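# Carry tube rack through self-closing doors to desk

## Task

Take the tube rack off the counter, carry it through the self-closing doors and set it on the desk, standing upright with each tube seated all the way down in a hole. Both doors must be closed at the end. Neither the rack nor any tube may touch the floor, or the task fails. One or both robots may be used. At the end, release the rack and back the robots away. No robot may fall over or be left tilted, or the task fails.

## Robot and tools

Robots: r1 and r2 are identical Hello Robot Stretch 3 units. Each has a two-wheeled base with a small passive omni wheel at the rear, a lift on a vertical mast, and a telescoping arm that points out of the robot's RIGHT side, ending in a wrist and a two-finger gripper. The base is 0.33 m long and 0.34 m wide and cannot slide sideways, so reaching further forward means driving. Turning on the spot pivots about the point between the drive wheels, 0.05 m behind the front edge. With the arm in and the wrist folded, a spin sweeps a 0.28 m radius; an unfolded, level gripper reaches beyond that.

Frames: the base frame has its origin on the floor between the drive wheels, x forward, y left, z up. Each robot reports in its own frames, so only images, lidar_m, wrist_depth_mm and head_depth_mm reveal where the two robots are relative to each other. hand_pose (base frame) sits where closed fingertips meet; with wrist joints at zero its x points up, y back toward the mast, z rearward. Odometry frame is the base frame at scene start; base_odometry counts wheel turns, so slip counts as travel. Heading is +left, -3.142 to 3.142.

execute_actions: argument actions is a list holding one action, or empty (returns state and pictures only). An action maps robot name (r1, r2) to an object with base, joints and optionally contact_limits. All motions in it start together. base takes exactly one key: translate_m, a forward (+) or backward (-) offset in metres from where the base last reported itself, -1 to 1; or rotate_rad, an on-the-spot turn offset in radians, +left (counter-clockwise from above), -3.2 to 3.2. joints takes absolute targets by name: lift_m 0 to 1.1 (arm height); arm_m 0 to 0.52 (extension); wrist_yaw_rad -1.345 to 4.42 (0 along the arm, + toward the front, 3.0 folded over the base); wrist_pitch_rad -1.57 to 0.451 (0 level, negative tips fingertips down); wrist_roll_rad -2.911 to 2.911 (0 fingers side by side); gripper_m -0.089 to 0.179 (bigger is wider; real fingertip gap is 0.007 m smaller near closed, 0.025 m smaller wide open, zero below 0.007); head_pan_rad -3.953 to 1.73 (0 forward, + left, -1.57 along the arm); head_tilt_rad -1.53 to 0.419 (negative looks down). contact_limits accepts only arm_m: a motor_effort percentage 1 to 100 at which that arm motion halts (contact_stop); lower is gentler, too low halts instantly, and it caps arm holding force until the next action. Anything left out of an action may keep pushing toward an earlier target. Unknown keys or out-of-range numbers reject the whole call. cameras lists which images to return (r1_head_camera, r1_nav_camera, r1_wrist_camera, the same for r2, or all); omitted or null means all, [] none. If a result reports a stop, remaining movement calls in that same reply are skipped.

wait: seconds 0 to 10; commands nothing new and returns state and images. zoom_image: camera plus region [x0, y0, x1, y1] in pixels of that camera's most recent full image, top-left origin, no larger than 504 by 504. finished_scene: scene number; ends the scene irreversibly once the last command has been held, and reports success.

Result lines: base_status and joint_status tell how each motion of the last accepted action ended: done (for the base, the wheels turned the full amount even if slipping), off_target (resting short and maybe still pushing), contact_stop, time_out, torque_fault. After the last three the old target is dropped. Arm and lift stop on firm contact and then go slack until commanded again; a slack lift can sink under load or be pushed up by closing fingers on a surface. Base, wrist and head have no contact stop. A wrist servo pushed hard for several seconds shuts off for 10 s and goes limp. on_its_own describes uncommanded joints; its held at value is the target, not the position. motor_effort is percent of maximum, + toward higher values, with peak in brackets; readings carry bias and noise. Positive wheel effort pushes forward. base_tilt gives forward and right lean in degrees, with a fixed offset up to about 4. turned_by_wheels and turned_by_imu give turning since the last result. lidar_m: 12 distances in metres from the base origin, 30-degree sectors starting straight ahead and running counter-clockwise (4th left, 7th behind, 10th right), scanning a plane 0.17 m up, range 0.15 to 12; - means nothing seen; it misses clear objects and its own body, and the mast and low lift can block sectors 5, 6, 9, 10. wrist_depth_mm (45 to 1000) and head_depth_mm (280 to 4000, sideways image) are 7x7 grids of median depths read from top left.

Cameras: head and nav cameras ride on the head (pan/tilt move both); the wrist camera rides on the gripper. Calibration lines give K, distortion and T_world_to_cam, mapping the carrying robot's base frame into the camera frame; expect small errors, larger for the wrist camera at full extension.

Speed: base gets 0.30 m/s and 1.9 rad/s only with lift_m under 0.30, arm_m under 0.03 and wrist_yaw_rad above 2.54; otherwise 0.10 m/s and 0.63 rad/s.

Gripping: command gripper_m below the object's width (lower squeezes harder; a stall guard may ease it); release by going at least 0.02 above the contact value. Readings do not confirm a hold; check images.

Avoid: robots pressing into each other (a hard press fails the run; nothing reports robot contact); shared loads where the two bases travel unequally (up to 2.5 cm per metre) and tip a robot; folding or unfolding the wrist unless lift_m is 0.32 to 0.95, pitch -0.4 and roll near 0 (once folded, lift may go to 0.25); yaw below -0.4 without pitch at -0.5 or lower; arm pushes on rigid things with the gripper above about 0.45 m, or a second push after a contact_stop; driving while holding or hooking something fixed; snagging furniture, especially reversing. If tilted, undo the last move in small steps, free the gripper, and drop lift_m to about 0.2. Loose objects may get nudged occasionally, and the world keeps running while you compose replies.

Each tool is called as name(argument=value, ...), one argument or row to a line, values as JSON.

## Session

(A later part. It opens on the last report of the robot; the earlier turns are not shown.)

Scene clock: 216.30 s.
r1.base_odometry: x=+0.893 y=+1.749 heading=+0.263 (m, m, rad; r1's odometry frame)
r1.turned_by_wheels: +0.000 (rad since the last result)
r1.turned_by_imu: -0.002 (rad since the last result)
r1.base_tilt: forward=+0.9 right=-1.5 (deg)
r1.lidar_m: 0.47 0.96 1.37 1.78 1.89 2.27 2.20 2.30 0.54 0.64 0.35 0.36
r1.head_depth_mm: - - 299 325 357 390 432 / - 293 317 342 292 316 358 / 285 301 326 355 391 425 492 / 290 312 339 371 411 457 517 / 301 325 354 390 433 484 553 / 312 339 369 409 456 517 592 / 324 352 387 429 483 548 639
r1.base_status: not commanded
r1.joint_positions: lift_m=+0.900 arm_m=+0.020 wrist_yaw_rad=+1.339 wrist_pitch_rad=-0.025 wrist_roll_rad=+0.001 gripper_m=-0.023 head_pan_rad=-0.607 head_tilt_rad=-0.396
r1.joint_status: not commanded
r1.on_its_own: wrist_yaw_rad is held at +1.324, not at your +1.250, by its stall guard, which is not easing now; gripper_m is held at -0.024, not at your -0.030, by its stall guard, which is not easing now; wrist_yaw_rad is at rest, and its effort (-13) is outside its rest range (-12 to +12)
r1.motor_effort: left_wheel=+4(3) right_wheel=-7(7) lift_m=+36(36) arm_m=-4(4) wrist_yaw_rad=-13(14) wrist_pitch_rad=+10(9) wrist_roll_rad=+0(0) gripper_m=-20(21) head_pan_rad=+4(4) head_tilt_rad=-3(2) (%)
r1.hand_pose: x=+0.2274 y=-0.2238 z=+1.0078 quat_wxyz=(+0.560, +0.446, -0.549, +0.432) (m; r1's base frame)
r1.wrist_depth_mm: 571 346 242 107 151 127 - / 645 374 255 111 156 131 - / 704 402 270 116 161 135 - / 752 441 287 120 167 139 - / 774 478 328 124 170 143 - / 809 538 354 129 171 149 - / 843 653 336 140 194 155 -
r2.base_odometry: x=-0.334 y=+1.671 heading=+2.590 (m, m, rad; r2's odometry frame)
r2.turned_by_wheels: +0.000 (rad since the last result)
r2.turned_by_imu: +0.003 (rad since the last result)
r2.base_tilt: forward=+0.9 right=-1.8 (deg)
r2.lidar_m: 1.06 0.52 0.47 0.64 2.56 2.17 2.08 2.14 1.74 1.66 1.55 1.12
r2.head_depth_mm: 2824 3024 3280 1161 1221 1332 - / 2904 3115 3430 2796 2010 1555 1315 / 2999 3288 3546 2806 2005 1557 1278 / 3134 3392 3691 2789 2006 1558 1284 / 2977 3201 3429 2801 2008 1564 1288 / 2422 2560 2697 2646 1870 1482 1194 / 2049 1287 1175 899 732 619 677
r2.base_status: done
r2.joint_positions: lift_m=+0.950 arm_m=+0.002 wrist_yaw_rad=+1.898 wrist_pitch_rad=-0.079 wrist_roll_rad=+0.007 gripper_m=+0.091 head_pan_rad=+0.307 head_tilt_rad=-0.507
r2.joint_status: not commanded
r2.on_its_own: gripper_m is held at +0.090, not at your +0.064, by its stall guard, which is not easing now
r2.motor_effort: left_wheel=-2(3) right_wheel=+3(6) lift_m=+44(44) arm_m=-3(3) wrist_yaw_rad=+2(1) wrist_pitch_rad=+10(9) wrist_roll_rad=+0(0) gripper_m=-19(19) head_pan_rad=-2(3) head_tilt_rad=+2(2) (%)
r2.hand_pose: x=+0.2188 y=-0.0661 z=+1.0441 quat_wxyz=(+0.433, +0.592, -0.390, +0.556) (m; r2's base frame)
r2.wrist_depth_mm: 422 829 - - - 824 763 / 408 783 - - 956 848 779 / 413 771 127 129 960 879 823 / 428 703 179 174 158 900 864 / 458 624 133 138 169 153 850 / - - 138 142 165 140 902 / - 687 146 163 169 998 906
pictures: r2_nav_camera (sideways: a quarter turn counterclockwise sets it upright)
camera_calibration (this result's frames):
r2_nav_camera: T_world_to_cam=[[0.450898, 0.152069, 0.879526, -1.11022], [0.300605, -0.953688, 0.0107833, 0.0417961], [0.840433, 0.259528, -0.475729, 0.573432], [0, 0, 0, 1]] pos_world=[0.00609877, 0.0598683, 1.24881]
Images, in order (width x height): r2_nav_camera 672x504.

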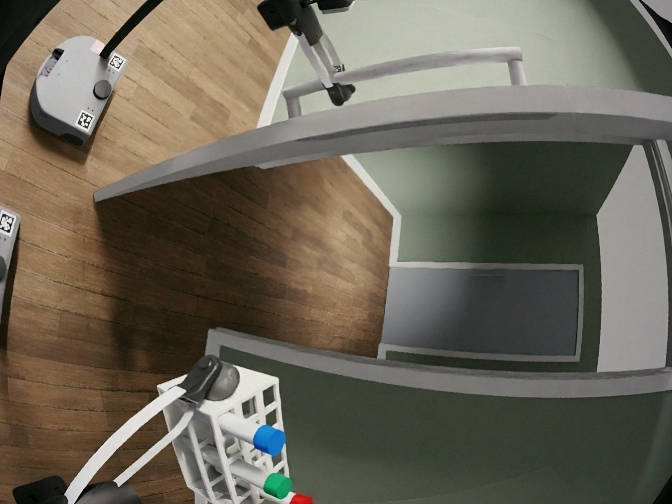

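execute_actions(
  actions=[
    {"r2":{"base":{"translate_m":0.42}}},
  ],
  cameras=[],
)

execute_actions(
  actions=[
    {"r2":{"base":{"rotate_rad":-1.55},"joints":{"wrist_yaw_rad":1.3,"head_pan_rad":1.5}}},
  ],
  cameras=["r2_nav_camera"],
)

Scene clock: 225.93 s.
r1.base_odometry: x=+0.893 y=+1.749 heading=+0.263 (m, m, rad; r1's odometry frame)
r1.turned_by_wheels: +0.000 (rad since the last result)
r1.turned_by_imu: -0.002 (rad since the last result)
r1.base_tilt: forward=+0.9 right=-1.4 (deg)
r1.lidar_m: 0.47 0.96 1.37 1.79 1.89 2.27 2.20 2.30 2.38 2.31 0.35 0.36
r1.head_depth_mm: - - 300 325 357 390 432 / - 294 316 342 292 315 358 / 284 301 326 355 390 425 493 / 291 312 339 371 410 457 517 / 300 325 354 388 432 484 554 / 311 338 370 409 457 515 591 / 324 353 388 430 481 550 639
r1.base_status: not commanded
r1.joint_positions: lift_m=+0.900 arm_m=+0.020 wrist_yaw_rad=+1.339 wrist_pitch_rad=-0.025 wrist_roll_rad=+0.001 gripper_m=-0.023 head_pan_rad=-0.607 head_tilt_rad=-0.396
r1.joint_status: not commanded
r1.on_its_own: wrist_yaw_rad is held at +1.324, not at your +1.250, by its stall guard, which is not easing now; gripper_m is held at -0.024, not at your -0.030, by its stall guard, which is not easing now; wrist_yaw_rad is at rest, and its effort (-13) is outside its rest range (-12 to +12)
r1.motor_effort: left_wheel=+3(3) right_wheel=-7(7) lift_m=+37(36) arm_m=-4(4) wrist_yaw_rad=-13(13) wrist_pitch_rad=+10(9) wrist_roll_rad=+0(0) gripper_m=-21(20) head_pan_rad=+4(4) head_tilt_rad=-3(3) (%)
r1.hand_pose: x=+0.2274 y=-0.2238 z=+1.0078 quat_wxyz=(+0.560, +0.446, -0.549, +0.432) (m; r1's base frame)
r1.wrist_depth_mm: 574 346 242 108 152 127 - / 647 374 256 111 156 131 468 / 713 404 270 116 161 135 475 / 741 438 287 121 167 139 - / 768 481 330 124 171 142 - / 820 532 356 129 171 148 - / 836 673 336 140 194 155 -
r2.base_odometry: x=-0.692 y=+1.891 heading=+2.590 (m, m, rad; r2's odometry frame)
r2.turned_by_wheels: +0.000 (rad since the last result)
r2.turned_by_imu: +0.001 (rad since the last result)
r2.base_tilt: forward=+0.9 right=-1.7 (deg)
r2.lidar_m: 0.64 2.14 0.52 0.35 0.36 2.61 2.50 2.39 1.73 1.66 0.95 0.68
r2.head_depth_mm: 2423 2666 2867 2483 721 782 - / 2532 2728 2981 2792 1997 1567 1318 / 2626 2837 3123 2781 1993 1573 1282 / 2715 2934 3239 2810 2003 1566 1290 / 2782 3022 3302 2807 2008 1569 1281 / 2445 2575 2744 2647 1997 1575 1290 / 2060 2150 2259 2399 2009 1575 1283
r2.base_status: done
r2.joint_positions: lift_m=+0.950 arm_m=+0.002 wrist_yaw_rad=+1.898 wrist_pitch_rad=-0.079 wrist_roll_rad=+0.007 gripper_m=+0.091 head_pan_rad=+0.307 head_tilt_rad=-0.507
r2.joint_status: not commanded
r2.on_its_own: gripper_m is held at +0.090, not at your +0.064, by its stall guard, which is not easing now
r2.motor_effort: left_wheel=-2(3) right_wheel=+2(6) lift_m=+43(43) arm_m=-2(2) wrist_yaw_rad=+1(3) wrist_pitch_rad=+10(10) wrist_roll_rad=+0(0) gripper_m=-20(19) head_pan_rad=-3(3) head_tilt_rad=+2(2) (%)
r2.hand_pose: x=+0.2188 y=-0.0661 z=+1.0441 quat_wxyz=(+0.433, +0.592, -0.390, +0.556) (m; r2's base frame)
r2.wrist_depth_mm: 882 - - - 513 470 439 / 893 - - - 535 492 450 / 861 - 128 129 546 512 465 / 830 - 177 175 157 521 482 / 817 - 133 138 170 154 496 / 785 - 138 142 164 141 512 / 723 - 146 164 169 572 531
pictures: none
No camera images: the call's "cameras" was empty. Leave "cameras" out to get every camera's image.

Scene clock: 229.37 s.
r1.base_odometry: x=+0.893 y=+1.749 heading=+0.263 (m, m, rad; r1's odometry frame)
r1.turned_by_wheels: +0.000 (rad since the last result)
r1.turned_by_imu: -0.001 (rad since the last result)
r1.base_tilt: forward=+1.0 right=-1.5 (deg)
r1.lidar_m: 0.47 0.96 1.37 1.78 1.89 2.26 2.20 2.31 2.38 2.31 0.35 0.36
r1.head_depth_mm: - - 300 325 357 390 433 / - 293 317 342 292 316 358 / 285 301 326 355 390 425 493 / 290 312 340 371 411 458 518 / 300 325 354 389 432 485 552 / 312 339 370 409 456 517 592 / 324 353 388 430 484 549 638
r1.base_status: not commanded
r1.joint_positions: lift_m=+0.900 arm_m=+0.020 wrist_yaw_rad=+1.339 wrist_pitch_rad=-0.025 wrist_roll_rad=+0.001 gripper_m=-0.023 head_pan_rad=-0.607 head_tilt_rad=-0.396
r1.joint_status: not commanded
r1.on_its_own: wrist_yaw_rad is held at +1.324, not at your +1.250, by its stall guard, which is not easing now; gripper_m is held at -0.024, not at your -0.030, by its stall guard, which is not easing now; wrist_yaw_rad is at rest, and its effort (-13) is outside its rest range (-12 to +12)
r1.motor_effort: left_wheel=+3(3) right_wheel=-8(8) lift_m=+36(36) arm_m=-4(4) wrist_yaw_rad=-13(13) wrist_pitch_rad=+9(9) wrist_roll_rad=+0(0) gripper_m=-21(20) head_pan_rad=+4(5) head_tilt_rad=-2(3) (%)
r1.hand_pose: x=+0.2274 y=-0.2238 z=+1.0078 quat_wxyz=(+0.560, +0.446, -0.549, +0.432) (m; r1's base frame)
r1.wrist_depth_mm: 569 347 243 107 152 128 239 / 653 371 255 111 156 131 384 / 704 404 268 116 162 135 402 / 720 442 285 120 167 138 422 / 787 483 327 124 171 142 - / 808 541 354 129 171 149 - / 838 661 335 140 193 155 -
r2.base_odometry: x=-0.692 y=+1.891 heading=+1.040 (m, m, rad; r2's odometry frame)
r2.turned_by_wheels: -1.550 (rad since the last result)
r2.turned_by_imu: -1.529 (rad since the last result)
r2.base_tilt: forward=+1.0 right=-1.7 (deg)
r2.lidar_m: 1.65 0.93 0.68 0.64 2.10 0.50 0.35 0.38 2.58 2.50 2.35 1.72
r2.head_depth_mm: 525 573 631 701 788 904 1056 / 524 572 630 700 789 903 1048 / 518 563 624 693 785 903 1049 / 553 602 662 738 828 945 1106 / 2560 2782 3070 2818 2016 1571 1283 / 2548 2783 3062 2816 2018 1583 1270 / 2548 2798 3097 2832 - - -
r2.base_status: done
r2.joint_positions: lift_m=+0.950 arm_m=+0.002 wrist_yaw_rad=+1.302 wrist_pitch_rad=-0.079 wrist_roll_rad=+0.007 gripper_m=+0.091 head_pan_rad=+1.493 head_tilt_rad=-0.507
r2.joint_status: all done
r2.on_its_own: gripper_m is held at +0.090, not at your +0.064, by its stall guard, which is not easing now
r2.motor_effort: left_wheel=+2(3) right_wheel=-3(7) lift_m=+44(44) arm_m=-2(2) wrist_yaw_rad=-2(3) wrist_pitch_rad=+10(10) wrist_roll_rad=+0(0) gripper_m=-20(19) head_pan_rad=+2(30) head_tilt_rad=+2(2) (%)
r2.hand_pose: x=+0.2231 y=-0.2148 z=+1.0441 quat_wxyz=(+0.577, +0.452, -0.547, +0.404) (m; r2's base frame)
r2.wrist_depth_mm: - - - - - - - / - - - - - - - / - - 128 129 - - - / - - 177 174 157 - - / - - 132 139 168 153 - / - - 138 142 165 141 - / - - 146 163 169 - -
pictures: r2_nav_camera (sideways: a quarter turn counterclockwise sets it upright)
camera_calibration (this result's frames):
r2_nav_camera: T_world_to_cam=[[0.0284647, 0.47495, 0.879553, -1.10767], [0.99676, -0.0797072, 0.0107832, 0.0375496], [0.0752281, 0.876396, -0.47568, 0.578036], [0, 0, 0, 1]] pos_world=[-0.0493829, 0.0224937, 1.24881]
Images, in order (width x height): r2_nav_camera 672x504.

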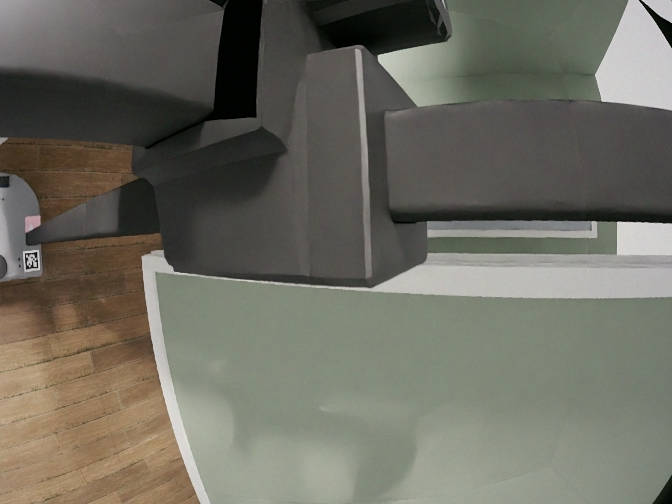

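execute_actions(
  actions=[
    {"r1":{"joints":{"gripper_m":0.15,"arm_m":0}},"r2":{"base":{"rotate_rad":0.4}}},
  ],
  cameras=[],
)

execute_actions(
  actions=[
    {"r1":{"base":{"translate_m":-0.75}}},
  ],
  cameras=["r1_nav_camera"],
)

Scene clock: 240.57 s.
r1.base_odometry: x=+0.893 y=+1.749 heading=+0.262 (m, m, rad; r1's odometry frame)
r1.turned_by_wheels: +0.000 (rad since the last result)
r1.turned_by_imu: -0.002 (rad since the last result)
r1.base_tilt: forward=+0.6 right=-1.5 (deg)
r1.lidar_m: 0.55 0.96 1.36 1.79 1.89 2.27 2.20 2.30 2.38 2.31 0.44 0.44
r1.head_depth_mm: 329 296 323 403 451 509 566 / 343 368 395 431 462 503 588 / 351 379 409 446 492 547 611 / 361 388 422 461 510 567 622 / 370 399 434 476 528 589 691 / 380 412 448 494 548 618 702 / 390 424 463 511 570 643 739
r1.base_status: not commanded
r1.joint_positions: lift_m=+0.900 arm_m=+0.000 wrist_yaw_rad=+1.320 wrist_pitch_rad=-0.025 wrist_roll_rad=+0.001 gripper_m=+0.150 head_pan_rad=-0.607 head_tilt_rad=-0.396
r1.joint_status: all done
r1.on_its_own: wrist_yaw_rad is held at +1.324, not at your +1.250, by its stall guard, which is not easing now
r1.motor_effort: left_wheel=+1(3) right_wheel=+0(7) lift_m=+36(35) arm_m=-7(8) wrist_yaw_rad=+3(13) wrist_pitch_rad=+9(9) wrist_roll_rad=+0(0) gripper_m=+1(82) head_pan_rad=+5(5) head_tilt_rad=-3(3) (%)
r1.hand_pose: x=+0.2262 y=-0.2088 z=+1.0079 quat_wxyz=(+0.564, +0.441, -0.553, +0.426) (m; r1's base frame)
r1.wrist_depth_mm: 618 454 356 293 182 215 200 / 667 481 374 301 184 221 343 / 703 518 389 315 191 228 367 / 729 553 413 326 255 234 - / 763 553 434 342 264 230 - / 790 567 464 361 270 - - / 840 698 492 376 284 254 -
r2.base_odometry: x=-0.692 y=+1.891 heading=+1.440 (m, m, rad; r2's odometry frame)
r2.turned_by_wheels: +0.400 (rad since the last result)
r2.turned_by_imu: +0.394 (rad since the last result)
r2.base_tilt: forward=+1.0 right=-1.6 (deg)
r2.lidar_m: 1.06 0.71 0.64 2.42 0.47 0.27 0.30 2.70 2.50 2.54 1.79 1.66
r2.head_depth_mm: 2464 2652 2890 2772 779 809 895 / 2574 2755 3038 2792 2003 1565 1250 / 2636 2890 3160 2801 2009 1557 1284 / 2754 3034 3324 2807 2001 1562 1284 / 2737 2976 3144 2797 2015 1569 1282 / 2295 2453 2569 2643 2006 1601 1273 / 1980 2058 2176 2285 - - -
r2.base_status: done
r2.joint_positions: lift_m=+0.950 arm_m=+0.002 wrist_yaw_rad=+1.301 wrist_pitch_rad=-0.079 wrist_roll_rad=+0.007 gripper_m=+0.091 head_pan_rad=+1.493 head_tilt_rad=-0.506
r2.joint_status: not commanded
r2.on_its_own: gripper_m is held at +0.090, not at your +0.064, by its stall guard, which is not easing now
r2.motor_effort: left_wheel=-1(18) right_wheel=-1(16) lift_m=+43(43) arm_m=-2(3) wrist_yaw_rad=+0(1) wrist_pitch_rad=+10(10) wrist_roll_rad=+0(0) gripper_m=-20(19) head_pan_rad=+2(4) head_tilt_rad=+2(2) (%)
r2.hand_pose: x=+0.2230 y=-0.2150 z=+1.0441 quat_wxyz=(+0.577, +0.452, -0.547, +0.404) (m; r2's base frame)
r2.wrist_depth_mm: 784 - - - - - - / 784 - - - - - - / 802 - 129 127 - - - / 796 - 179 175 157 - - / 825 - 134 136 169 153 - / 814 - 138 141 166 140 - / 765 - 146 162 170 - -
pictures: none
No camera images: the call's "cameras" was empty. Leave "cameras" out to get every camera's image.

Scene clock: 249.30 s.
r1.base_odometry: x=+0.168 y=+1.554 heading=+0.262 (m, m, rad; r1's odometry frame)
r1.turned_by_wheels: +0.000 (rad since the last result)
r1.turned_by_imu: -0.009 (rad since the last result)
r1.base_tilt: forward=+0.8 right=-1.6 (deg)
r1.lidar_m: 1.12 1.75 1.87 1.83 2.01 1.49 1.45 1.52 2.11 2.28 2.34 1.05
r1.head_depth_mm: 2161 2370 2618 2743 2118 1689 1388 / 2028 2169 2394 2627 2141 1675 1390 / 1903 1926 2234 2385 2164 1592 1399 / 1752 1852 2068 2221 2157 1485 1359 / 1613 1725 1894 2043 2027 1484 1351 / 1077 1007 1769 1901 1254 1360 1421 / 883 936 1009 1121 1253 1409 1428
r1.base_status: done
r1.joint_positions: lift_m=+0.900 arm_m=+0.000 wrist_yaw_rad=+1.320 wrist_pitch_rad=-0.024 wrist_roll_rad=+0.001 gripper_m=+0.150 head_pan_rad=-0.607 head_tilt_rad=-0.396
r1.joint_status: not commanded
r1.on_its_own: wrist_yaw_rad is held at +1.324, not at your +1.250, by its stall guard, which is not easing now
r1.motor_effort: left_wheel=+2(3) right_wheel=-1(4) lift_m=+35(36) arm_m=-6(6) wrist_yaw_rad=+3(3) wrist_pitch_rad=+9(9) wrist_roll_rad=+0(0) gripper_m=+1(1) head_pan_rad=+5(4) head_tilt_rad=-3(3) (%)
r1.hand_pose: x=+0.2262 y=-0.2088 z=+1.0080 quat_wxyz=(+0.564, +0.441, -0.553, +0.427) (m; r1's base frame)
r1.wrist_depth_mm: - - - - - - - / - - - 930 890 - - / - - - - - - - / - - - - - - - / - - - - - - - / - - - - - - - / - - - - - - -
r2.base_odometry: x=-0.692 y=+1.891 heading=+1.440 (m, m, rad; r2's odometry frame)
r2.turned_by_wheels: +0.000 (rad since the last result)
r2.turned_by_imu: -0.001 (rad since the last result)
r2.base_tilt: forward=+0.9 right=-1.7 (deg)
r2.lidar_m: 1.06 0.71 0.64 2.41 0.47 0.27 0.30 1.19 2.50 2.53 1.79 1.65
r2.head_depth_mm: 2466 2671 2919 2800 783 805 898 / 2535 2780 3025 2787 2002 1567 1251 / 2663 2896 3192 2792 2011 1568 1288 / 2744 3030 3317 2782 1992 1559 1276 / 2724 2956 3204 2803 2005 1571 1283 / 2294 2435 2583 2637 2023 1595 1268 / 1967 2072 2161 2279 - - -
r2.base_status: not commanded
r2.joint_positions: lift_m=+0.950 arm_m=+0.002 wrist_yaw_rad=+1.301 wrist_pitch_rad=-0.079 wrist_roll_rad=+0.007 gripper_m=+0.091 head_pan_rad=+1.493 head_tilt_rad=-0.506
r2.joint_status: not commanded
r2.on_its_own: gripper_m is held at +0.090, not at your +0.064, by its stall guard, which is not easing now
r2.motor_effort: left_wheel=+0(1) right_wheel=-1(1) lift_m=+43(43) arm_m=-3(1) wrist_yaw_rad=+0(0) wrist_pitch_rad=+10(10) wrist_roll_rad=+0(0) gripper_m=-19(20) head_pan_rad=+1(2) head_tilt_rad=+2(2) (%)
r2.hand_pose: x=+0.2230 y=-0.2150 z=+1.0441 quat_wxyz=(+0.577, +0.452, -0.547, +0.404) (m; r2's base frame)
r2.wrist_depth_mm: 795 - - - - - - / 801 - - - - - - / 805 - 129 127 - - - / 802 - 178 175 158 - - / 798 - 133 137 169 153 - / 811 - 138 141 164 140 - / 772 - 146 163 170 - -
pictures: r1_nav_camera (sideways: a quarter turn counterclockwise sets it upright)
camera_calibration (this result's frames):
r1_nav_camera: T_world_to_cam=[[0.311009, -0.283119, 0.907258, -1.13788], [-0.610935, -0.790799, -0.0373476, 0.0996683], [0.728033, -0.54266, -0.418913, 0.496684], [0, 0, 0, 1]] pos_world=[0.0531795, 0.0261931, 1.24414]
Images, in order (width x height): r1_nav_camera 672x504.

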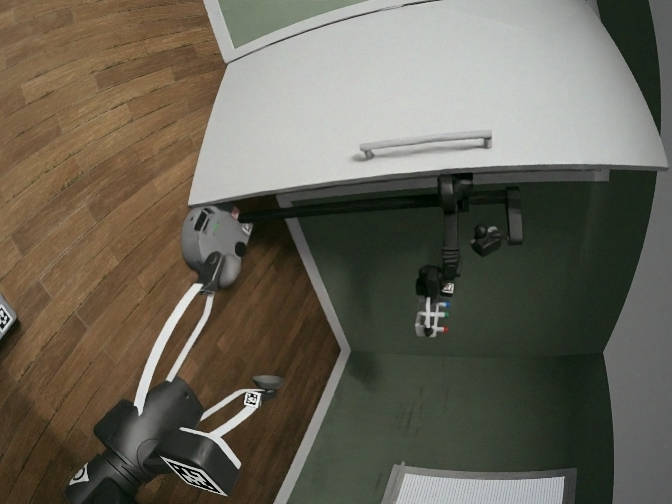

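Door rests on r2's rear at the tip. Back r2.

execute_actions(
  actions=[
    {"r2":{"base":{"translate_m":-0.35}},"r1":{"base":{"rotate_rad":-0.9},"joints":{"wrist_pitch_rad":-0.4}}},
  ],
  cameras=["r1_nav_camera"],
)

Scene clock: 255.73 s.
r1.base_odometry: x=+0.168 y=+1.554 heading=-0.637 (m, m, rad; r1's odometry frame)
r1.turned_by_wheels: -0.900 (rad since the last result)
r1.turned_by_imu: -0.899 (rad since the last result)
r1.base_tilt: forward=+0.8 right=-1.5 (deg)
r1.lidar_m: 2.07 0.92 0.81 1.85 1.83 1.83 1.79 1.46 1.45 1.60 2.31 2.29
r1.head_depth_mm: 1971 2108 2275 2483 2131 1675 1397 / 1982 2136 2327 2524 2104 1692 1399 / 1999 2136 2316 2516 2130 1699 1397 / 1995 2118 2331 2547 2161 1694 1401 / 2015 2166 2345 2540 2175 1707 1402 / 2018 2167 2379 2586 2209 1727 1421 / 2042 2220 2395 2603 2231 1728 1426
r1.base_status: done
r1.joint_positions: lift_m=+0.900 arm_m=+0.000 wrist_yaw_rad=+1.321 wrist_pitch_rad=-0.412 wrist_roll_rad=+0.001 gripper_m=+0.150 head_pan_rad=-0.607 head_tilt_rad=-0.396
r1.joint_status: all done
r1.on_its_own: wrist_yaw_rad is held at +1.324, not at your +1.250, by its stall guard, which is not easing now
r1.motor_effort: left_wheel=+2(5) right_wheel=-1(3) lift_m=+36(36) arm_m=-6(6) wrist_yaw_rad=+2(3) wrist_pitch_rad=+4(8) wrist_roll_rad=+0(0) gripper_m=+0(0) head_pan_rad=+5(4) head_tilt_rad=-3(3) (%)
r1.hand_pose: x=+0.1968 y=-0.2012 z=+0.9136 quat_wxyz=(+0.636, +0.539, -0.458, +0.310) (m; r1's base frame)
r1.wrist_depth_mm: - - - - - - - / - - - - - - - / - - - - - - - / - - - - - - - / - - - - - - - / - - - - - - - / 924 - - - - - -
r2.base_odometry: x=-0.737 y=+1.544 heading=+1.440 (m, m, rad; r2's odometry frame)
r2.turned_by_wheels: +0.000 (rad since the last result)
r2.turned_by_imu: -0.002 (rad since the last result)
r2.base_tilt: forward=+0.9 right=-1.6 (deg)
r2.lidar_m: 1.29 0.86 0.90 0.77 0.36 0.28 0.28 0.94 0.92 2.40 2.13 1.98
r2.head_depth_mm: 2573 2790 3007 2779 2010 1560 1284 / 2673 2884 3154 2772 2008 1567 1282 / 2773 3003 3322 2787 2011 1568 1281 / 2736 2937 3221 2781 2013 1573 1286 / 2158 2318 2500 2539 1917 1494 1286 / 1770 921 910 928 954 1063 1084 / 638 650 661 670 - - -
r2.base_status: done
r2.joint_positions: lift_m=+0.950 arm_m=+0.002 wrist_yaw_rad=+1.301 wrist_pitch_rad=-0.079 wrist_roll_rad=+0.007 gripper_m=+0.091 head_pan_rad=+1.493 head_tilt_rad=-0.506
r2.joint_status: not commanded
r2.on_its_own: gripper_m is held at +0.090, not at your +0.064, by its stall guard, which is not easing now
r2.motor_effort: left_wheel=+0(4) right_wheel=-1(9) lift_m=+43(43) arm_m=-2(2) wrist_yaw_rad=+0(2) wrist_pitch_rad=+9(10) wrist_roll_rad=+0(0) gripper_m=-19(19) head_pan_rad=+2(2) head_tilt_rad=+2(2) (%)
r2.hand_pose: x=+0.2230 y=-0.2150 z=+1.0441 quat_wxyz=(+0.577, +0.452, -0.547, +0.404) (m; r2's base frame)
r2.wrist_depth_mm: 921 - - - - - - / 921 - - - - - - / 919 - 128 128 - - - / 919 - 178 173 158 - - / 926 - 133 137 169 153 - / 918 - 138 141 165 141 - / 888 - 146 163 169 - -
pictures: r1_nav_camera (sideways: a quarter turn counterclockwise sets it upright)
camera_calibration (this result's frames):
r1_nav_camera: T_world_to_cam=[[0.311012, -0.283116, 0.907258, -1.13788], [-0.610927, -0.790806, -0.0373476, 0.0996683], [0.728039, -0.542653, -0.418913, 0.496684], [0, 0, 0, 1]] pos_world=[0.0531792, 0.0261936, 1.24414]
Images, in order (width x height): r1_nav_camera 672x504.

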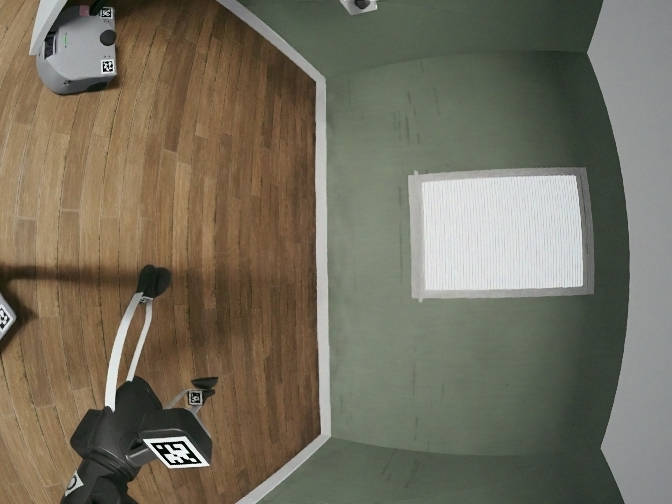

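execute_actions(
  actions=[
    {"r1":{"base":{"rotate_rad":-0.35},"joints":{"wrist_yaw_rad":3.0,"gripper_m":0.04}},"r2":{"joints":{"wrist_yaw_rad":0.6}}},
  ],
  cameras=[],
)

execute_actions(
  actions=[
    {"r1":{"joints":{"lift_m":0.25}}},
  ],
  cameras=[],
)

execute_actions(
  actions=[
    {"r1":{"base":{"translate_m":1.0}}},
  ],
  cameras=[],
)

execute_actions(
  actions=[
    {"r1":{"base":{"translate_m":0.45},"joints":{"head_pan_rad":1.3,"head_tilt_rad":-0.5}}},
  ],
  cameras=["r1_nav_camera"],
)

Scene clock: 262.90 s.
r1.base_odometry: x=+0.168 y=+1.554 heading=-0.987 (m, m, rad; r1's odometry frame)
r1.turned_by_wheels: -0.350 (rad since the last result)
r1.turned_by_imu: -0.350 (rad since the last result)
r1.base_tilt: forward=+0.8 right=-1.6 (deg)
r1.lidar_m: 2.30 1.87 0.81 1.25 2.00 1.83 1.84 1.61 1.45 1.46 1.77 2.29
r1.head_depth_mm: 2238 2417 2589 2642 2149 1669 1381 / 2216 2398 2564 2737 2125 1688 1396 / 2145 2314 2503 2685 2157 1697 1402 / 2069 2236 2420 2572 2162 1694 1408 / 2041 2176 2374 2549 2172 1716 1408 / 2001 2124 2300 2466 2199 1721 1408 / 1926 2064 2224 2440 2217 1733 1434
r1.base_status: done
r1.joint_positions: lift_m=+0.900 arm_m=+0.000 wrist_yaw_rad=+2.997 wrist_pitch_rad=-0.412 wrist_roll_rad=+0.001 gripper_m=+0.040 head_pan_rad=-0.607 head_tilt_rad=-0.396
r1.joint_status: all done
r1.motor_effort: left_wheel=+2(7) right_wheel=-2(1) lift_m=+36(36) arm_m=-6(6) wrist_yaw_rad=+3(3) wrist_pitch_rad=+5(4) wrist_roll_rad=+0(0) gripper_m=+0(81) head_pan_rad=+5(4) head_tilt_rad=-3(3) (%)
r1.hand_pose: x=+0.0113 y=+0.0775 z=+0.9136 quat_wxyz=(+0.195, +0.701, +0.094, +0.680) (m; r1's base frame)
r1.wrist_depth_mm: - - - - 911 - - / - - - - - - - / - - - - - - - / - - - - - - - / - - - - - - - / - - - - - - - / - - - - - - -
r2.base_odometry: x=-0.737 y=+1.544 heading=+1.440 (m, m, rad; r2's odometry frame)
r2.turned_by_wheels: +0.000 (rad since the last result)
r2.turned_by_imu: +0.000 (rad since the last result)
r2.base_tilt: forward=+1.0 right=-1.7 (deg)
r2.lidar_m: 1.29 0.86 0.90 0.77 0.36 0.28 0.28 0.89 0.92 2.39 2.14 1.97
r2.head_depth_mm: 2547 2792 3057 2787 2003 1564 1280 / 2668 2922 3152 2787 2012 1566 1283 / 2782 3034 3313 2790 2004 1567 1290 / 2714 2946 3272 2815 2004 1565 1282 / 2179 2325 2500 2530 1937 1491 1283 / 1765 922 908 925 955 1058 1084 / 639 650 661 669 - - -
r2.base_status: not commanded
r2.joint_positions: lift_m=+0.950 arm_m=+0.002 wrist_yaw_rad=+0.603 wrist_pitch_rad=-0.079 wrist_roll_rad=+0.007 gripper_m=+0.091 head_pan_rad=+1.493 head_tilt_rad=-0.506
r2.joint_status: all done
r2.on_its_own: gripper_m is held at +0.090, not at your +0.064, by its stall guard, which is not easing now
r2.motor_effort: left_wheel=+0(0) right_wheel=+0(1) lift_m=+43(43) arm_m=-2(2) wrist_yaw_rad=-1(6) wrist_pitch_rad=+10(10) wrist_roll_rad=+0(0) gripper_m=-20(20) head_pan_rad=+2(3) head_tilt_rad=+2(2) (%)
r2.hand_pose: x=+0.1224 y=-0.3563 z=+1.0441 quat_wxyz=(+0.681, +0.237, -0.669, +0.182) (m; r2's base frame)
r2.wrist_depth_mm: - - - - - - - / - - - - - - - / - - 129 129 - - - / - - 178 175 158 - - / - - 134 137 169 154 - / - - 138 142 164 140 - / - - 146 163 169 - -
pictures: none
No camera images: the call's "cameras" was empty. Leave "cameras" out to get every camera's image.

Scene clock: 269.63 s.
r1.base_odometry: x=+0.168 y=+1.554 heading=-0.987 (m, m, rad; r1's odometry frame)
r1.turned_by_wheels: +0.000 (rad since the last result)
r1.turned_by_imu: -0.002 (rad since the last result)
r1.base_tilt: forward=+0.8 right=-1.6 (deg)
r1.lidar_m: 2.30 1.87 0.81 1.25 2.00 1.83 1.84 1.61 1.45 1.46 1.76 2.29
r1.head_depth_mm: 2236 2399 2562 2638 2136 1674 1394 / 2218 2394 2592 2775 2127 1693 1404 / 2149 2305 2508 2662 2129 1685 1394 / 2071 2224 2465 2664 2151 1698 1414 / 2027 2191 2346 2549 2162 1704 1408 / 2002 2126 2286 2484 2194 1712 1420 / 1915 2046 2237 2414 2193 1734 1429
r1.base_status: not commanded
r1.joint_positions: lift_m=+0.250 arm_m=+0.000 wrist_yaw_rad=+2.997 wrist_pitch_rad=-0.413 wrist_roll_rad=+0.001 gripper_m=+0.040 head_pan_rad=-0.607 head_tilt_rad=-0.396
r1.joint_status: all done
r1.motor_effort: left_wheel=+2(2) right_wheel=-2(2) lift_m=+16(33) arm_m=-6(6) wrist_yaw_rad=+2(2) wrist_pitch_rad=+5(5) wrist_roll_rad=+0(0) gripper_m=+1(1) head_pan_rad=+4(5) head_tilt_rad=-3(3) (%)
r1.hand_pose: x=+0.0112 y=+0.0773 z=+0.2642 quat_wxyz=(+0.195, +0.701, +0.095, +0.680) (m; r1's base frame)
r1.wrist_depth_mm: - - - - 895 - - / - - - - 811 707 - / 809 - 832 809 776 759 802 / 639 637 642 642 644 645 643 / 533 536 - 549 552 536 528 / 465 - - - 452 453 449 / - - - - 391 392 394
r2.base_odometry: x=-0.737 y=+1.544 heading=+1.440 (m, m, rad; r2's odometry frame)
r2.turned_by_wheels: +0.000 (rad since the last result)
r2.turned_by_imu: +0.000 (rad since the last result)
r2.base_tilt: forward=+1.0 right=-1.6 (deg)
r2.lidar_m: 1.29 0.86 0.90 0.77 0.36 0.28 0.28 0.89 0.92 2.39 2.14 1.97
r2.head_depth_mm: 2570 2775 3013 2768 1997 1565 1279 / 2674 2913 3193 2801 2008 1564 1289 / 2798 3017 3292 2793 2005 1565 1283 / 2710 2968 3232 2775 1988 1559 1288 / 2158 2328 2500 2540 1920 1493 1285 / 1765 923 910 927 956 1057 1085 / 639 649 660 672 - - -
r2.base_status: not commanded
r2.joint_positions: lift_m=+0.950 arm_m=+0.002 wrist_yaw_rad=+0.603 wrist_pitch_rad=-0.079 wrist_roll_rad=+0.007 gripper_m=+0.091 head_pan_rad=+1.493 head_tilt_rad=-0.506
r2.joint_status: not commanded
r2.on_its_own: gripper_m is held at +0.090, not at your +0.064, by its stall guard, which is not easing now
r2.motor_effort: left_wheel=-1(0) right_wheel=-1(1) lift_m=+43(43) arm_m=-2(2) wrist_yaw_rad=-2(2) wrist_pitch_rad=+10(10) wrist_roll_rad=+0(0) gripper_m=-19(19) head_pan_rad=+3(3) head_tilt_rad=+2(2) (%)
r2.hand_pose: x=+0.1224 y=-0.3563 z=+1.0441 quat_wxyz=(+0.681, +0.237, -0.669, +0.182) (m; r2's base frame)
r2.wrist_depth_mm: - - - - - - - / - - - - - - - / - - 129 129 - - - / - - 178 175 158 - - / - - 133 137 169 153 - / - - 139 142 165 140 - / - - 146 164 169 - -
pictures: none
No camera images: the call's "cameras" was empty. Leave "cameras" out to get every camera's image.

Scene clock: 274.67 s.
r1.base_odometry: x=+0.719 y=+0.720 heading=-0.987 (m, m, rad; r1's odometry frame)
r1.turned_by_wheels: +0.000 (rad since the last result)
r1.turned_by_imu: +0.009 (rad since the last result)
r1.base_tilt: forward=+0.9 right=-1.6 (deg)
r1.lidar_m: 1.36 1.48 1.34 1.35 1.00 2.76 2.78 1.98 1.79 1.80 1.49 1.35
r1.head_depth_mm: 1305 1407 1542 1705 1871 1671 1396 / 1268 1366 1489 1633 1799 1686 1402 / 1232 1320 1425 1574 1739 1692 1392 / 1199 1296 1386 1526 1676 1709 1403 / 1162 1260 1351 1468 1620 1702 1410 / 1149 1224 1319 1442 1561 1660 1418 / 1121 1194 1281 1400 1512 1622 1421
r1.base_status: done
r1.joint_positions: lift_m=+0.250 arm_m=+0.000 wrist_yaw_rad=+2.998 wrist_pitch_rad=-0.413 wrist_roll_rad=+0.001 gripper_m=+0.040 head_pan_rad=-0.607 head_tilt_rad=-0.396
r1.joint_status: not commanded
r1.motor_effort: left_wheel=+1(10) right_wheel=+0(3) lift_m=+17(17) arm_m=-6(6) wrist_yaw_rad=+2(2) wrist_pitch_rad=+5(5) wrist_roll_rad=+0(0) gripper_m=+0(0) head_pan_rad=+4(4) head_tilt_rad=-3(3) (%)
r1.hand_pose: x=+0.0110 y=+0.0774 z=+0.2642 quat_wxyz=(+0.195, +0.701, +0.095, +0.680) (m; r1's base frame)
r1.wrist_depth_mm: 921 - - - - - - / 647 - - - - - - / 592 - 812 821 810 816 811 / 615 636 649 652 645 639 646 / 535 532 - 555 548 535 532 / 467 - - - 456 453 447 / - - - - 391 395 392
r2.base_odometry: x=-0.737 y=+1.544 heading=+1.440 (m, m, rad; r2's odometry frame)
r2.turned_by_wheels: +0.000 (rad since the last result)
r2.turned_by_imu: +0.000 (rad since the last result)
r2.base_tilt: forward=+1.0 right=-1.7 (deg)
r2.lidar_m: 1.29 0.86 0.90 0.77 0.36 0.28 0.28 2.55 2.36 2.39 0.66 1.97
r2.head_depth_mm: 2585 2811 3032 2783 1999 1559 1278 / 2673 2898 3150 2772 2006 1566 1283 / 2762 3050 3330 2796 2011 1562 1280 / 2703 2962 3231 2788 1999 1574 1286 / 2154 2314 2492 2515 1932 1490 1289 / 1771 925 911 925 954 1061 1085 / 639 650 660 671 - - -
r2.base_status: not commanded
r2.joint_positions: lift_m=+0.950 arm_m=+0.002 wrist_yaw_rad=+0.603 wrist_pitch_rad=-0.079 wrist_roll_rad=+0.007 gripper_m=+0.091 head_pan_rad=+1.493 head_tilt_rad=-0.506
r2.joint_status: not commanded
r2.on_its_own: gripper_m is held at +0.090, not at your +0.064, by its stall guard, which is not easing now
r2.motor_effort: left_wheel=+0(0) right_wheel=-1(1) lift_m=+44(43) arm_m=-2(2) wrist_yaw_rad=-2(3) wrist_pitch_rad=+9(10) wrist_roll_rad=+0(0) gripper_m=-19(19) head_pan_rad=+2(2) head_tilt_rad=+2(2) (%)
r2.hand_pose: x=+0.1224 y=-0.3563 z=+1.0441 quat_wxyz=(+0.681, +0.237, -0.669, +0.182) (m; r2's base frame)
r2.wrist_depth_mm: - - - 540 - - - / - - - - - - - / - - 129 129 - - - / - - 177 174 158 - - / - - 134 137 168 153 - / - - 138 141 165 141 - / - - 146 163 169 - -
pictures: none
No camera images: the call's "cameras" was empty. Leave "cameras" out to get every camera's image.

Scene clock: 277.83 s.
r1.base_odometry: x=+0.967 y=+0.344 heading=-0.987 (m, m, rad; r1's odometry frame)
r1.turned_by_wheels: +0.000 (rad since the last result)
r1.turned_by_imu: +0.004 (rad since the last result)
r1.base_tilt: forward=+0.8 right=-1.5 (deg)
r1.lidar_m: 0.94 1.15 1.19 1.20 1.54 1.07 3.20 2.14 1.95 1.62 1.03 0.93
r1.head_depth_mm: 1000 1099 1213 1337 1492 1535 1298 / 1013 1097 1216 1352 1519 1541 1304 / 1012 1099 1217 1357 1549 1540 1305 / 1014 1116 1236 1371 1547 1558 1317 / 1028 1114 1229 1374 1556 1561 1316 / 1025 1127 1242 1396 1571 1567 1323 / 1039 1129 1251 1400 1578 1568 1329
r1.base_status: done
r1.joint_positions: lift_m=+0.250 arm_m=+0.000 wrist_yaw_rad=+2.998 wrist_pitch_rad=-0.413 wrist_roll_rad=+0.001 gripper_m=+0.040 head_pan_rad=+1.293 head_tilt_rad=-0.494
r1.joint_status: all done
r1.motor_effort: left_wheel=+0(8) right_wheel=+0(5) lift_m=+17(17) arm_m=-6(6) wrist_yaw_rad=+2(2) wrist_pitch_rad=+5(5) wrist_roll_rad=+0(0) gripper_m=+0(0) head_pan_rad=+5(55) head_tilt_rad=-4(18) (%)
r1.hand_pose: x=+0.0110 y=+0.0774 z=+0.2642 quat_wxyz=(+0.195, +0.701, +0.095, +0.680) (m; r1's base frame)
r1.wrist_depth_mm: - - - - - - - / - - - - - - - / 818 - 822 804 816 815 817 / 644 634 646 654 646 641 637 / 535 528 - 553 555 530 528 / 469 - - - 454 453 453 / - - - - 388 393 389
r2.base_odometry: x=-0.737 y=+1.544 heading=+1.440 (m, m, rad; r2's odometry frame)
r2.turned_by_wheels: +0.000 (rad since the last result)
r2.turned_by_imu: +0.000 (rad since the last result)
r2.base_tilt: forward=+0.9 right=-1.6 (deg)
r2.lidar_m: 1.29 0.86 0.90 0.77 0.36 0.28 0.28 2.55 2.36 2.39 1.09 0.95
r2.head_depth_mm: 2578 2794 3041 2785 1996 1564 1286 / 2676 2881 3169 2793 1995 1568 1281 / 2789 3011 3318 2809 2007 1562 1281 / 2707 2990 3245 2804 2007 1567 1282 / 2164 2306 2506 2528 1935 1492 1282 / 1782 923 912 928 957 1060 1089 / 639 650 661 672 - - -
r2.base_status: not commanded
r2.joint_positions: lift_m=+0.950 arm_m=+0.002 wrist_yaw_rad=+0.603 wrist_pitch_rad=-0.079 wrist_roll_rad=+0.007 gripper_m=+0.091 head_pan_rad=+1.493 head_tilt_rad=-0.506
r2.joint_status: not commanded
r2.on_its_own: gripper_m is held at +0.090, not at your +0.064, by its stall guard, which is not easing now
r2.motor_effort: left_wheel=+0(0) right_wheel=-1(1) lift_m=+43(43) arm_m=-2(2) wrist_yaw_rad=-2(3) wrist_pitch_rad=+9(10) wrist_roll_rad=+0(0) gripper_m=-19(19) head_pan_rad=+1(2) head_tilt_rad=+2(2) (%)
r2.hand_pose: x=+0.1224 y=-0.3563 z=+1.0441 quat_wxyz=(+0.681, +0.237, -0.669, +0.182) (m; r2's base frame)
r2.wrist_depth_mm: - - - - - - - / - - - - - - - / - - 129 128 - - - / - - 178 174 157 - - / - - 133 138 169 153 - / - - 138 142 164 141 - / - - 146 163 169 - -
pictures: r1_nav_camera (sideways: a quarter turn counterclockwise sets it upright)
camera_calibration (this result's frames):
r1_nav_camera: T_world_to_cam=[[0.191446, 0.469901, 0.861708, -1.07774], [0.944834, -0.325965, -0.0321603, 0.0834204], [0.265775, 0.820329, -0.506384, 0.613322], [0, 0, 0, 1]] pos_world=[-0.0354961, 0.0304967, 1.24195]
Images, in order (width x height): r1_nav_camera 672x504.

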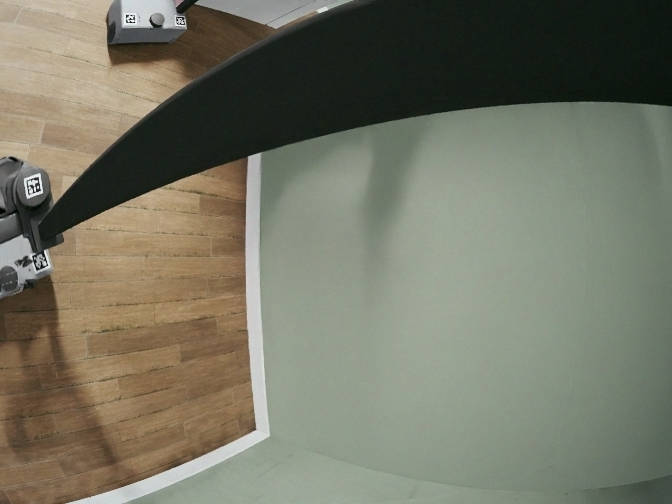

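execute_actions(
  actions=[
    {"r1":{"base":{"rotate_rad":2.1},"joints":{"head_pan_rad":0,"head_tilt_rad":-0.7}}},
  ],
  cameras=[],
)

execute_actions(
  actions=[
    {"r1":{"base":{"translate_m":0.5}}},
  ],
  cameras=["r1_nav_camera"],
)

Scene clock: 284.23 s.
r1.base_odometry: x=+0.967 y=+0.344 heading=+1.113 (m, m, rad; r1's odometry frame)
r1.turned_by_wheels: +2.100 (rad since the last result)
r1.turned_by_imu: +2.085 (rad since the last result)
r1.base_tilt: forward=+0.9 right=-1.5 (deg)
r1.lidar_m: 1.53 1.07 3.19 2.15 1.94 1.61 1.03 0.93 0.94 1.15 1.19 1.20
r1.head_depth_mm: 3424 3003 2215 1706 1567 1338 1191 / 3126 3028 2295 1855 1582 1347 1194 / 2861 2982 2323 1874 1566 1366 1191 / 2593 2804 2288 1887 1583 1369 1197 / 1676 1834 2042 1905 1584 1353 1198 / 1471 1609 1740 1604 1510 1374 1210 / 1316 1372 1525 1627 1498 1377 1215
r1.base_status: done
r1.joint_positions: lift_m=+0.250 arm_m=+0.000 wrist_yaw_rad=+2.998 wrist_pitch_rad=-0.413 wrist_roll_rad=+0.001 gripper_m=+0.040 head_pan_rad=+0.007 head_tilt_rad=-0.692
r1.joint_status: all done
r1.motor_effort: left_wheel=-2(9) right_wheel=+1(9) lift_m=+16(17) arm_m=-6(6) wrist_yaw_rad=+2(1) wrist_pitch_rad=+5(5) wrist_roll_rad=+0(0) gripper_m=+0(1) head_pan_rad=-5(54) head_tilt_rad=-6(26) (%)
r1.hand_pose: x=+0.0110 y=+0.0774 z=+0.2642 quat_wxyz=(+0.195, +0.701, +0.095, +0.680) (m; r1's base frame)
r1.wrist_depth_mm: - - - - - - - / - - - - - - - / 825 - 809 813 816 823 814 / 652 640 642 633 637 638 644 / 529 530 - 556 550 528 528 / 465 - - - 456 451 448 / - - - - 392 395 392
r2.base_odometry: x=-0.737 y=+1.544 heading=+1.440 (m, m, rad; r2's odometry frame)
r2.turned_by_wheels: +0.000 (rad since the last result)
r2.turned_by_imu: +0.000 (rad since the last result)
r2.base_tilt: forward=+1.0 right=-1.8 (deg)
r2.lidar_m: 1.29 0.86 0.90 0.77 0.36 0.28 0.28 2.55 2.37 2.39 1.08 1.07
r2.head_depth_mm: 2576 2816 3045 2775 2011 1567 1277 / 2683 2886 3181 2805 2006 1565 1281 / 2766 3032 3331 2805 1997 1564 1284 / 2723 2955 3286 2782 2026 1573 1285 / 2151 2310 2500 2525 1932 1484 1283 / 1776 923 912 927 955 1056 1085 / 641 649 660 671 - - -
r2.base_status: not commanded
r2.joint_positions: lift_m=+0.950 arm_m=+0.002 wrist_yaw_rad=+0.603 wrist_pitch_rad=-0.079 wrist_roll_rad=+0.007 gripper_m=+0.091 head_pan_rad=+1.493 head_tilt_rad=-0.506
r2.joint_status: not commanded
r2.on_its_own: gripper_m is held at +0.090, not at your +0.064, by its stall guard, which is not easing now
r2.motor_effort: left_wheel=+0(0) right_wheel=-1(1) lift_m=+43(43) arm_m=-2(2) wrist_yaw_rad=-1(2) wrist_pitch_rad=+10(9) wrist_roll_rad=+0(0) gripper_m=-19(19) head_pan_rad=+2(2) head_tilt_rad=+2(2) (%)
r2.hand_pose: x=+0.1224 y=-0.3563 z=+1.0441 quat_wxyz=(+0.681, +0.237, -0.669, +0.182) (m; r2's base frame)
r2.wrist_depth_mm: - - 867 - - - - / - - - - - - - / - - 129 129 - - - / - - 178 174 157 - - / - - 134 137 169 153 - / - - 138 142 165 140 - / - - 147 163 170 - -
pictures: none
No camera images: the call's "cameras" was empty. Leave "cameras" out to get every camera's image.

Scene clock: 287.47 s.
r1.base_odometry: x=+1.189 y=+0.792 heading=+1.113 (m, m, rad; r1's odometry frame)
r1.turned_by_wheels: +0.000 (rad since the last result)
r1.turned_by_imu: +0.004 (rad since the last result)
r1.base_tilt: forward=+0.8 right=-1.6 (deg)
r1.lidar_m: 1.16 0.61 2.81 2.49 2.26 2.27 1.45 1.32 1.33 0.96 0.87 0.88
r1.head_depth_mm: 2779 2961 2302 1867 1565 1340 1181 / 2523 2752 2328 1853 1562 1351 1194 / 2301 2626 2327 1867 1581 1356 1188 / 2099 2333 1877 1875 1577 1353 1196 / 1246 1367 1521 1709 1591 1363 1206 / 1107 1198 1317 1457 1558 1244 1199 / 996 1077 1164 1254 1179 1206 1120
r1.base_status: done
r1.joint_positions: lift_m=+0.250 arm_m=+0.000 wrist_yaw_rad=+2.998 wrist_pitch_rad=-0.413 wrist_roll_rad=+0.001 gripper_m=+0.040 head_pan_rad=+0.007 head_tilt_rad=-0.692
r1.joint_status: not commanded
r1.motor_effort: left_wheel=-2(7) right_wheel=+3(8) lift_m=+18(17) arm_m=-6(6) wrist_yaw_rad=+1(2) wrist_pitch_rad=+5(5) wrist_roll_rad=+0(0) gripper_m=+0(0) head_pan_rad=-5(5) head_tilt_rad=-5(6) (%)
r1.hand_pose: x=+0.0110 y=+0.0774 z=+0.2642 quat_wxyz=(+0.195, +0.701, +0.095, +0.680) (m; r1's base frame)
r1.wrist_depth_mm: - - - - - - - / - - - - - 987 641 / 805 - 806 818 813 571 507 / 637 630 650 640 638 596 548 / 529 528 - 553 553 529 535 / 471 - - - 449 446 450 / - - - - 394 391 388
r2.base_odometry: x=-0.737 y=+1.544 heading=+1.440 (m, m, rad; r2's odometry frame)
r2.turned_by_wheels: +0.000 (rad since the last result)
r2.turned_by_imu: +0.000 (rad since the last result)
r2.base_tilt: forward=+1.1 right=-1.6 (deg)
r2.lidar_m: 1.29 0.86 0.90 0.77 0.35 0.28 0.28 2.55 2.36 2.39 0.66 0.62
r2.head_depth_mm: 2585 2776 3079 2804 2006 1566 1278 / 2662 2902 3193 2775 2002 1562 1287 / 2782 2986 3322 2798 2003 1574 1286 / 2707 2965 3244 2805 2029 1561 1281 / 2169 2339 2463 2546 1925 1488 1285 / 1776 925 913 927 955 1058 1086 / 641 649 659 670 - - -
r2.base_status: not commanded
r2.joint_positions: lift_m=+0.950 arm_m=+0.002 wrist_yaw_rad=+0.603 wrist_pitch_rad=-0.079 wrist_roll_rad=+0.007 gripper_m=+0.091 head_pan_rad=+1.493 head_tilt_rad=-0.506
r2.joint_status: not commanded
r2.on_its_own: gripper_m is held at +0.090, not at your +0.064, by its stall guard, which is not easing now
r2.motor_effort: left_wheel=+0(0) right_wheel=+0(1) lift_m=+43(43) arm_m=-3(2) wrist_yaw_rad=-2(1) wrist_pitch_rad=+10(10) wrist_roll_rad=+0(0) gripper_m=-20(20) head_pan_rad=+4(2) head_tilt_rad=+2(2) (%)
r2.hand_pose: x=+0.1224 y=-0.3563 z=+1.0441 quat_wxyz=(+0.681, +0.237, -0.669, +0.182) (m; r2's base frame)
r2.wrist_depth_mm: - 418 - - - - - / - - - - - - - / - - 129 129 - - - / - - 178 174 157 - - / - - 134 138 169 153 - / - - 138 143 165 140 - / - - 146 163 169 - -
pictures: r1_nav_camera (sideways: a quarter turn counterclockwise sets it upright)
camera_calibration (this result's frames):
r1_nav_camera: T_world_to_cam=[[0.664217, -0.0505127, 0.745831, -0.929555], [-0.05247, -0.998404, -0.0208903, 0.0748248], [0.745696, -0.0252581, -0.665807, 0.817795], [0, 0, 0, 1]] pos_world=[0.0115254, 0.048407, 1.23935]
Images, in order (width x height): r1_nav_camera 672x504.

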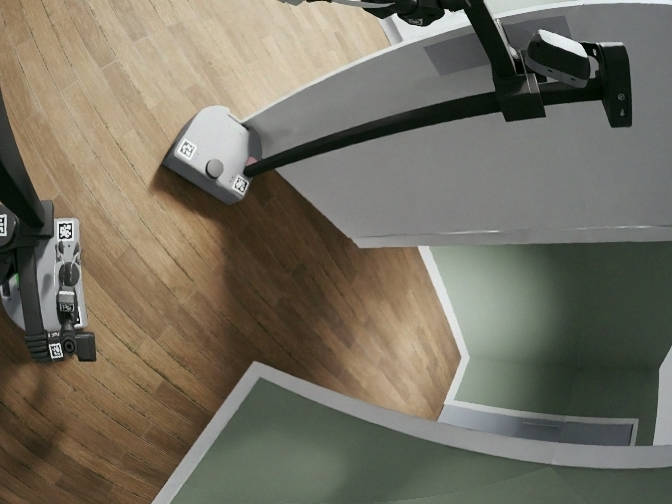

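execute_actions(
  actions=[
    {"r1":{"base":{"translate_m":0.45}}},
  ],
  cameras=["r1_nav_camera"],
)

Scene clock: 293.73 s.
r1.base_odometry: x=+1.388 y=+1.196 heading=+1.112 (m, m, rad; r1's odometry frame)
r1.turned_by_wheels: +0.000 (rad since the last result)
r1.turned_by_imu: +0.003 (rad since the last result)
r1.base_tilt: forward=+0.9 right=-1.4 (deg)
r1.lidar_m: 0.82 0.63 0.32 0.32 2.55 2.56 1.83 1.66 1.00 0.64 0.58 2.49
r1.head_depth_mm: 2227 2579 2289 1847 1561 1354 1184 / 2024 2301 2290 1871 1572 1353 1191 / 1843 2086 2235 1860 1571 1352 1192 / 1662 1836 1293 1522 1536 1362 1198 / 876 951 1057 1197 1382 1362 1203 / 773 844 916 1018 1145 1297 1209 / 696 753 817 892 983 1105 1191
r1.base_status: done
r1.joint_positions: lift_m=+0.250 arm_m=+0.000 wrist_yaw_rad=+2.998 wrist_pitch_rad=-0.413 wrist_roll_rad=+0.001 gripper_m=+0.040 head_pan_rad=+0.007 head_tilt_rad=-0.692
r1.joint_status: not commanded
r1.motor_effort: left_wheel=-2(6) right_wheel=+2(6) lift_m=+17(17) arm_m=-6(6) wrist_yaw_rad=+2(2) wrist_pitch_rad=+5(5) wrist_roll_rad=+0(0) gripper_m=+0(0) head_pan_rad=-5(5) head_tilt_rad=-5(5) (%)
r1.hand_pose: x=+0.0110 y=+0.0774 z=+0.2642 quat_wxyz=(+0.195, +0.701, +0.095, +0.680) (m; r1's base frame)
r1.wrist_depth_mm: - - - - 611 518 496 / - - - - 615 573 530 / 828 - 738 466 459 615 565 / 642 633 514 453 410 615 609 / 530 531 - 510 440 522 525 / 466 - - - 455 454 452 / - - - - 392 394 396
r2.base_odometry: x=-0.737 y=+1.544 heading=+1.440 (m, m, rad; r2's odometry frame)
r2.turned_by_wheels: +0.000 (rad since the last result)
r2.turned_by_imu: +0.000 (rad since the last result)
r2.base_tilt: forward=+1.0 right=-1.6 (deg)
r2.lidar_m: 0.25 0.33 0.90 0.77 0.36 0.28 0.28 2.56 2.36 2.40 2.13 0.26
r2.head_depth_mm: 2573 2798 3016 2785 1998 1563 1283 / 2669 2898 3140 2789 1991 1557 1285 / 2771 3049 3324 2787 2012 1558 1281 / 2719 2962 3221 2789 2014 1576 1284 / 2155 2332 2517 2530 1933 1492 1287 / 1763 920 912 927 957 1059 1086 / 640 650 660 669 - - -
r2.base_status: not commanded
r2.joint_positions: lift_m=+0.950 arm_m=+0.002 wrist_yaw_rad=+0.603 wrist_pitch_rad=-0.079 wrist_roll_rad=+0.007 gripper_m=+0.091 head_pan_rad=+1.493 head_tilt_rad=-0.506
r2.joint_status: not commanded
r2.on_its_own: gripper_m is held at +0.090, not at your +0.064, by its stall guard, which is not easing now
r2.motor_effort: left_wheel=+0(0) right_wheel=-1(1) lift_m=+43(43) arm_m=-3(2) wrist_yaw_rad=-2(2) wrist_pitch_rad=+9(10) wrist_roll_rad=+0(0) gripper_m=-20(20) head_pan_rad=+3(2) head_tilt_rad=+2(2) (%)
r2.hand_pose: x=+0.1224 y=-0.3563 z=+1.0441 quat_wxyz=(+0.681, +0.237, -0.669, +0.182) (m; r2's base frame)
r2.wrist_depth_mm: - - - - - - - / - - - - - - - / - - 129 129 - - - / - - 178 174 158 - - / - - 133 138 168 153 - / - - 138 142 165 141 - / - - 145 163 170 - -
pictures: r1_nav_camera (sideways: a quarter turn counterclockwise sets it upright)
camera_calibration (this result's frames):
r1_nav_camera: T_world_to_cam=[[0.664321, -0.050533, 0.745737, -0.929432], [-0.0525047, -0.998402, -0.0208818, 0.074814], [0.745601, -0.0252824, -0.665913, 0.817934], [0, 0, 0, 1]] pos_world=[0.011518, 0.0484068, 1.23935]
Images, in order (width x height): r1_nav_camera 672x504.

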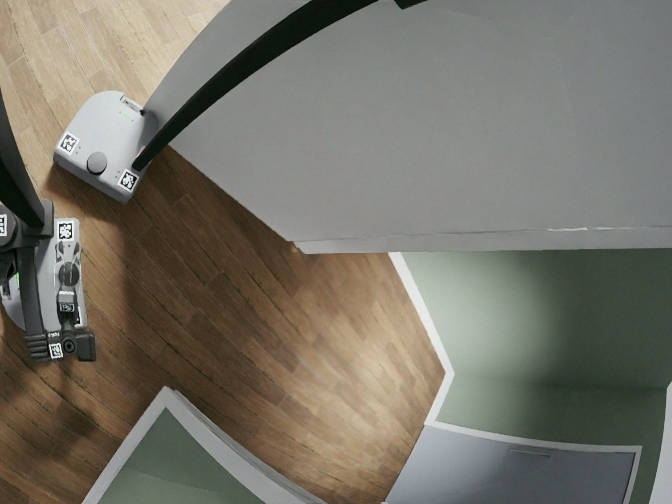

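execute_actions(
  actions=[
    {"r1":{"base":{"translate_m":0.3}}},
  ],
  cameras=["r1_nav_camera"],
)

Scene clock: 300.77 s.
r1.base_odometry: x=+1.520 y=+1.465 heading=+1.112 (m, m, rad; r1's odometry frame)
r1.turned_by_wheels: +0.000 (rad since the last result)
r1.turned_by_imu: +0.002 (rad since the last result)
r1.base_tilt: forward=+0.8 right=-1.5 (deg)
r1.lidar_m: 0.60 0.46 0.45 0.32 2.74 2.75 2.08 1.90 0.68 0.48 2.15 2.09
r1.head_depth_mm: 1843 2165 2253 1865 1551 1349 1196 / 1683 1914 2186 1882 1567 1358 1181 / 1530 1726 2002 1898 1576 1351 1202 / 1386 818 933 1086 1285 1332 1189 / 638 690 758 858 986 1156 1196 / 551 599 658 730 823 939 1089 / 496 536 580 636 704 791 893
r1.base_status: done
r1.joint_positions: lift_m=+0.250 arm_m=+0.000 wrist_yaw_rad=+2.998 wrist_pitch_rad=-0.413 wrist_roll_rad=+0.001 gripper_m=+0.040 head_pan_rad=+0.007 head_tilt_rad=-0.692
r1.joint_status: not commanded
r1.motor_effort: left_wheel=-2(7) right_wheel=+2(6) lift_m=+17(18) arm_m=-6(6) wrist_yaw_rad=+1(2) wrist_pitch_rad=+5(5) wrist_roll_rad=+0(0) gripper_m=+0(0) head_pan_rad=-5(4) head_tilt_rad=-6(5) (%)
r1.hand_pose: x=+0.0110 y=+0.0774 z=+0.2642 quat_wxyz=(+0.195, +0.701, +0.095, +0.680) (m; r1's base frame)
r1.wrist_depth_mm: - - 356 491 443 403 370 / - - 378 540 477 432 393 / 488 - 427 588 529 472 427 / 405 376 409 615 581 509 462 / 469 416 - 529 555 526 491 / 471 - - - 449 449 449 / - - - - 394 388 390
r2.base_odometry: x=-0.737 y=+1.544 heading=+1.440 (m, m, rad; r2's odometry frame)
r2.turned_by_wheels: +0.000 (rad since the last result)
r2.turned_by_imu: +0.000 (rad since the last result)
r2.base_tilt: forward=+1.0 right=-1.6 (deg)
r2.lidar_m: 1.29 0.86 0.22 0.77 0.36 0.28 0.28 2.55 2.36 2.39 2.13 1.97
r2.head_depth_mm: 2578 2783 3033 2748 2000 1607 292 / 2655 2883 3150 2803 2005 1566 1283 / 2803 3028 3311 2808 1998 1567 1278 / 2709 2986 3257 2782 2014 1563 1288 / 2180 2302 2487 2547 1923 1486 1284 / 1764 921 912 924 957 1057 1089 / 640 650 661 671 - - -
r2.base_status: not commanded
r2.joint_positions: lift_m=+0.950 arm_m=+0.002 wrist_yaw_rad=+0.603 wrist_pitch_rad=-0.079 wrist_roll_rad=+0.007 gripper_m=+0.091 head_pan_rad=+1.493 head_tilt_rad=-0.506
r2.joint_status: not commanded
r2.on_its_own: gripper_m is held at +0.090, not at your +0.064, by its stall guard, which is not easing now
r2.motor_effort: left_wheel=+0(0) right_wheel=-1(1) lift_m=+43(43) arm_m=-2(2) wrist_yaw_rad=-1(3) wrist_pitch_rad=+9(10) wrist_roll_rad=+0(0) gripper_m=-20(19) head_pan_rad=+2(2) head_tilt_rad=+2(2) (%)
r2.hand_pose: x=+0.1224 y=-0.3563 z=+1.0441 quat_wxyz=(+0.681, +0.237, -0.669, +0.182) (m; r2's base frame)
r2.wrist_depth_mm: - - - - - - - / - - - - - - - / - - 129 129 - - - / - - 178 174 158 - - / - - 133 137 169 153 - / - - 138 142 165 141 - / - - 147 163 170 - -
pictures: r1_nav_camera (sideways: a quarter turn counterclockwise sets it upright)
camera_calibration (this result's frames):
r1_nav_camera: T_world_to_cam=[[0.66437, -0.0505373, 0.745693, -0.929376], [-0.0525129, -0.998402, -0.0208779, 0.074809], [0.745557, -0.0252879, -0.665962, 0.817997], [0, 0, 0, 1]] pos_world=[0.0115143, 0.0484067, 1.23935]
Images, in order (width x height): r1_nav_camera 672x504.

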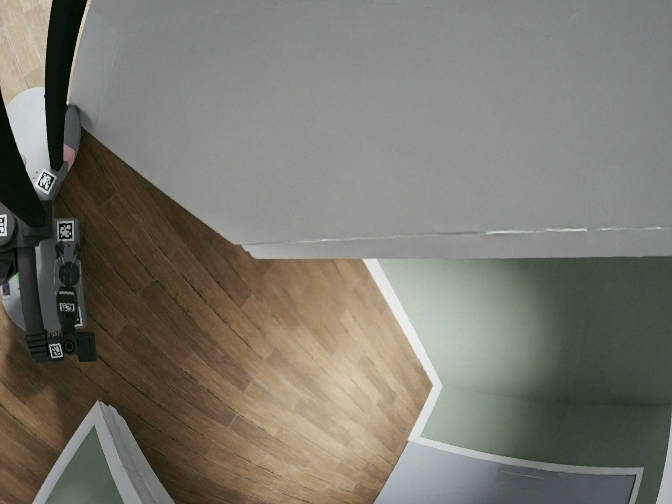

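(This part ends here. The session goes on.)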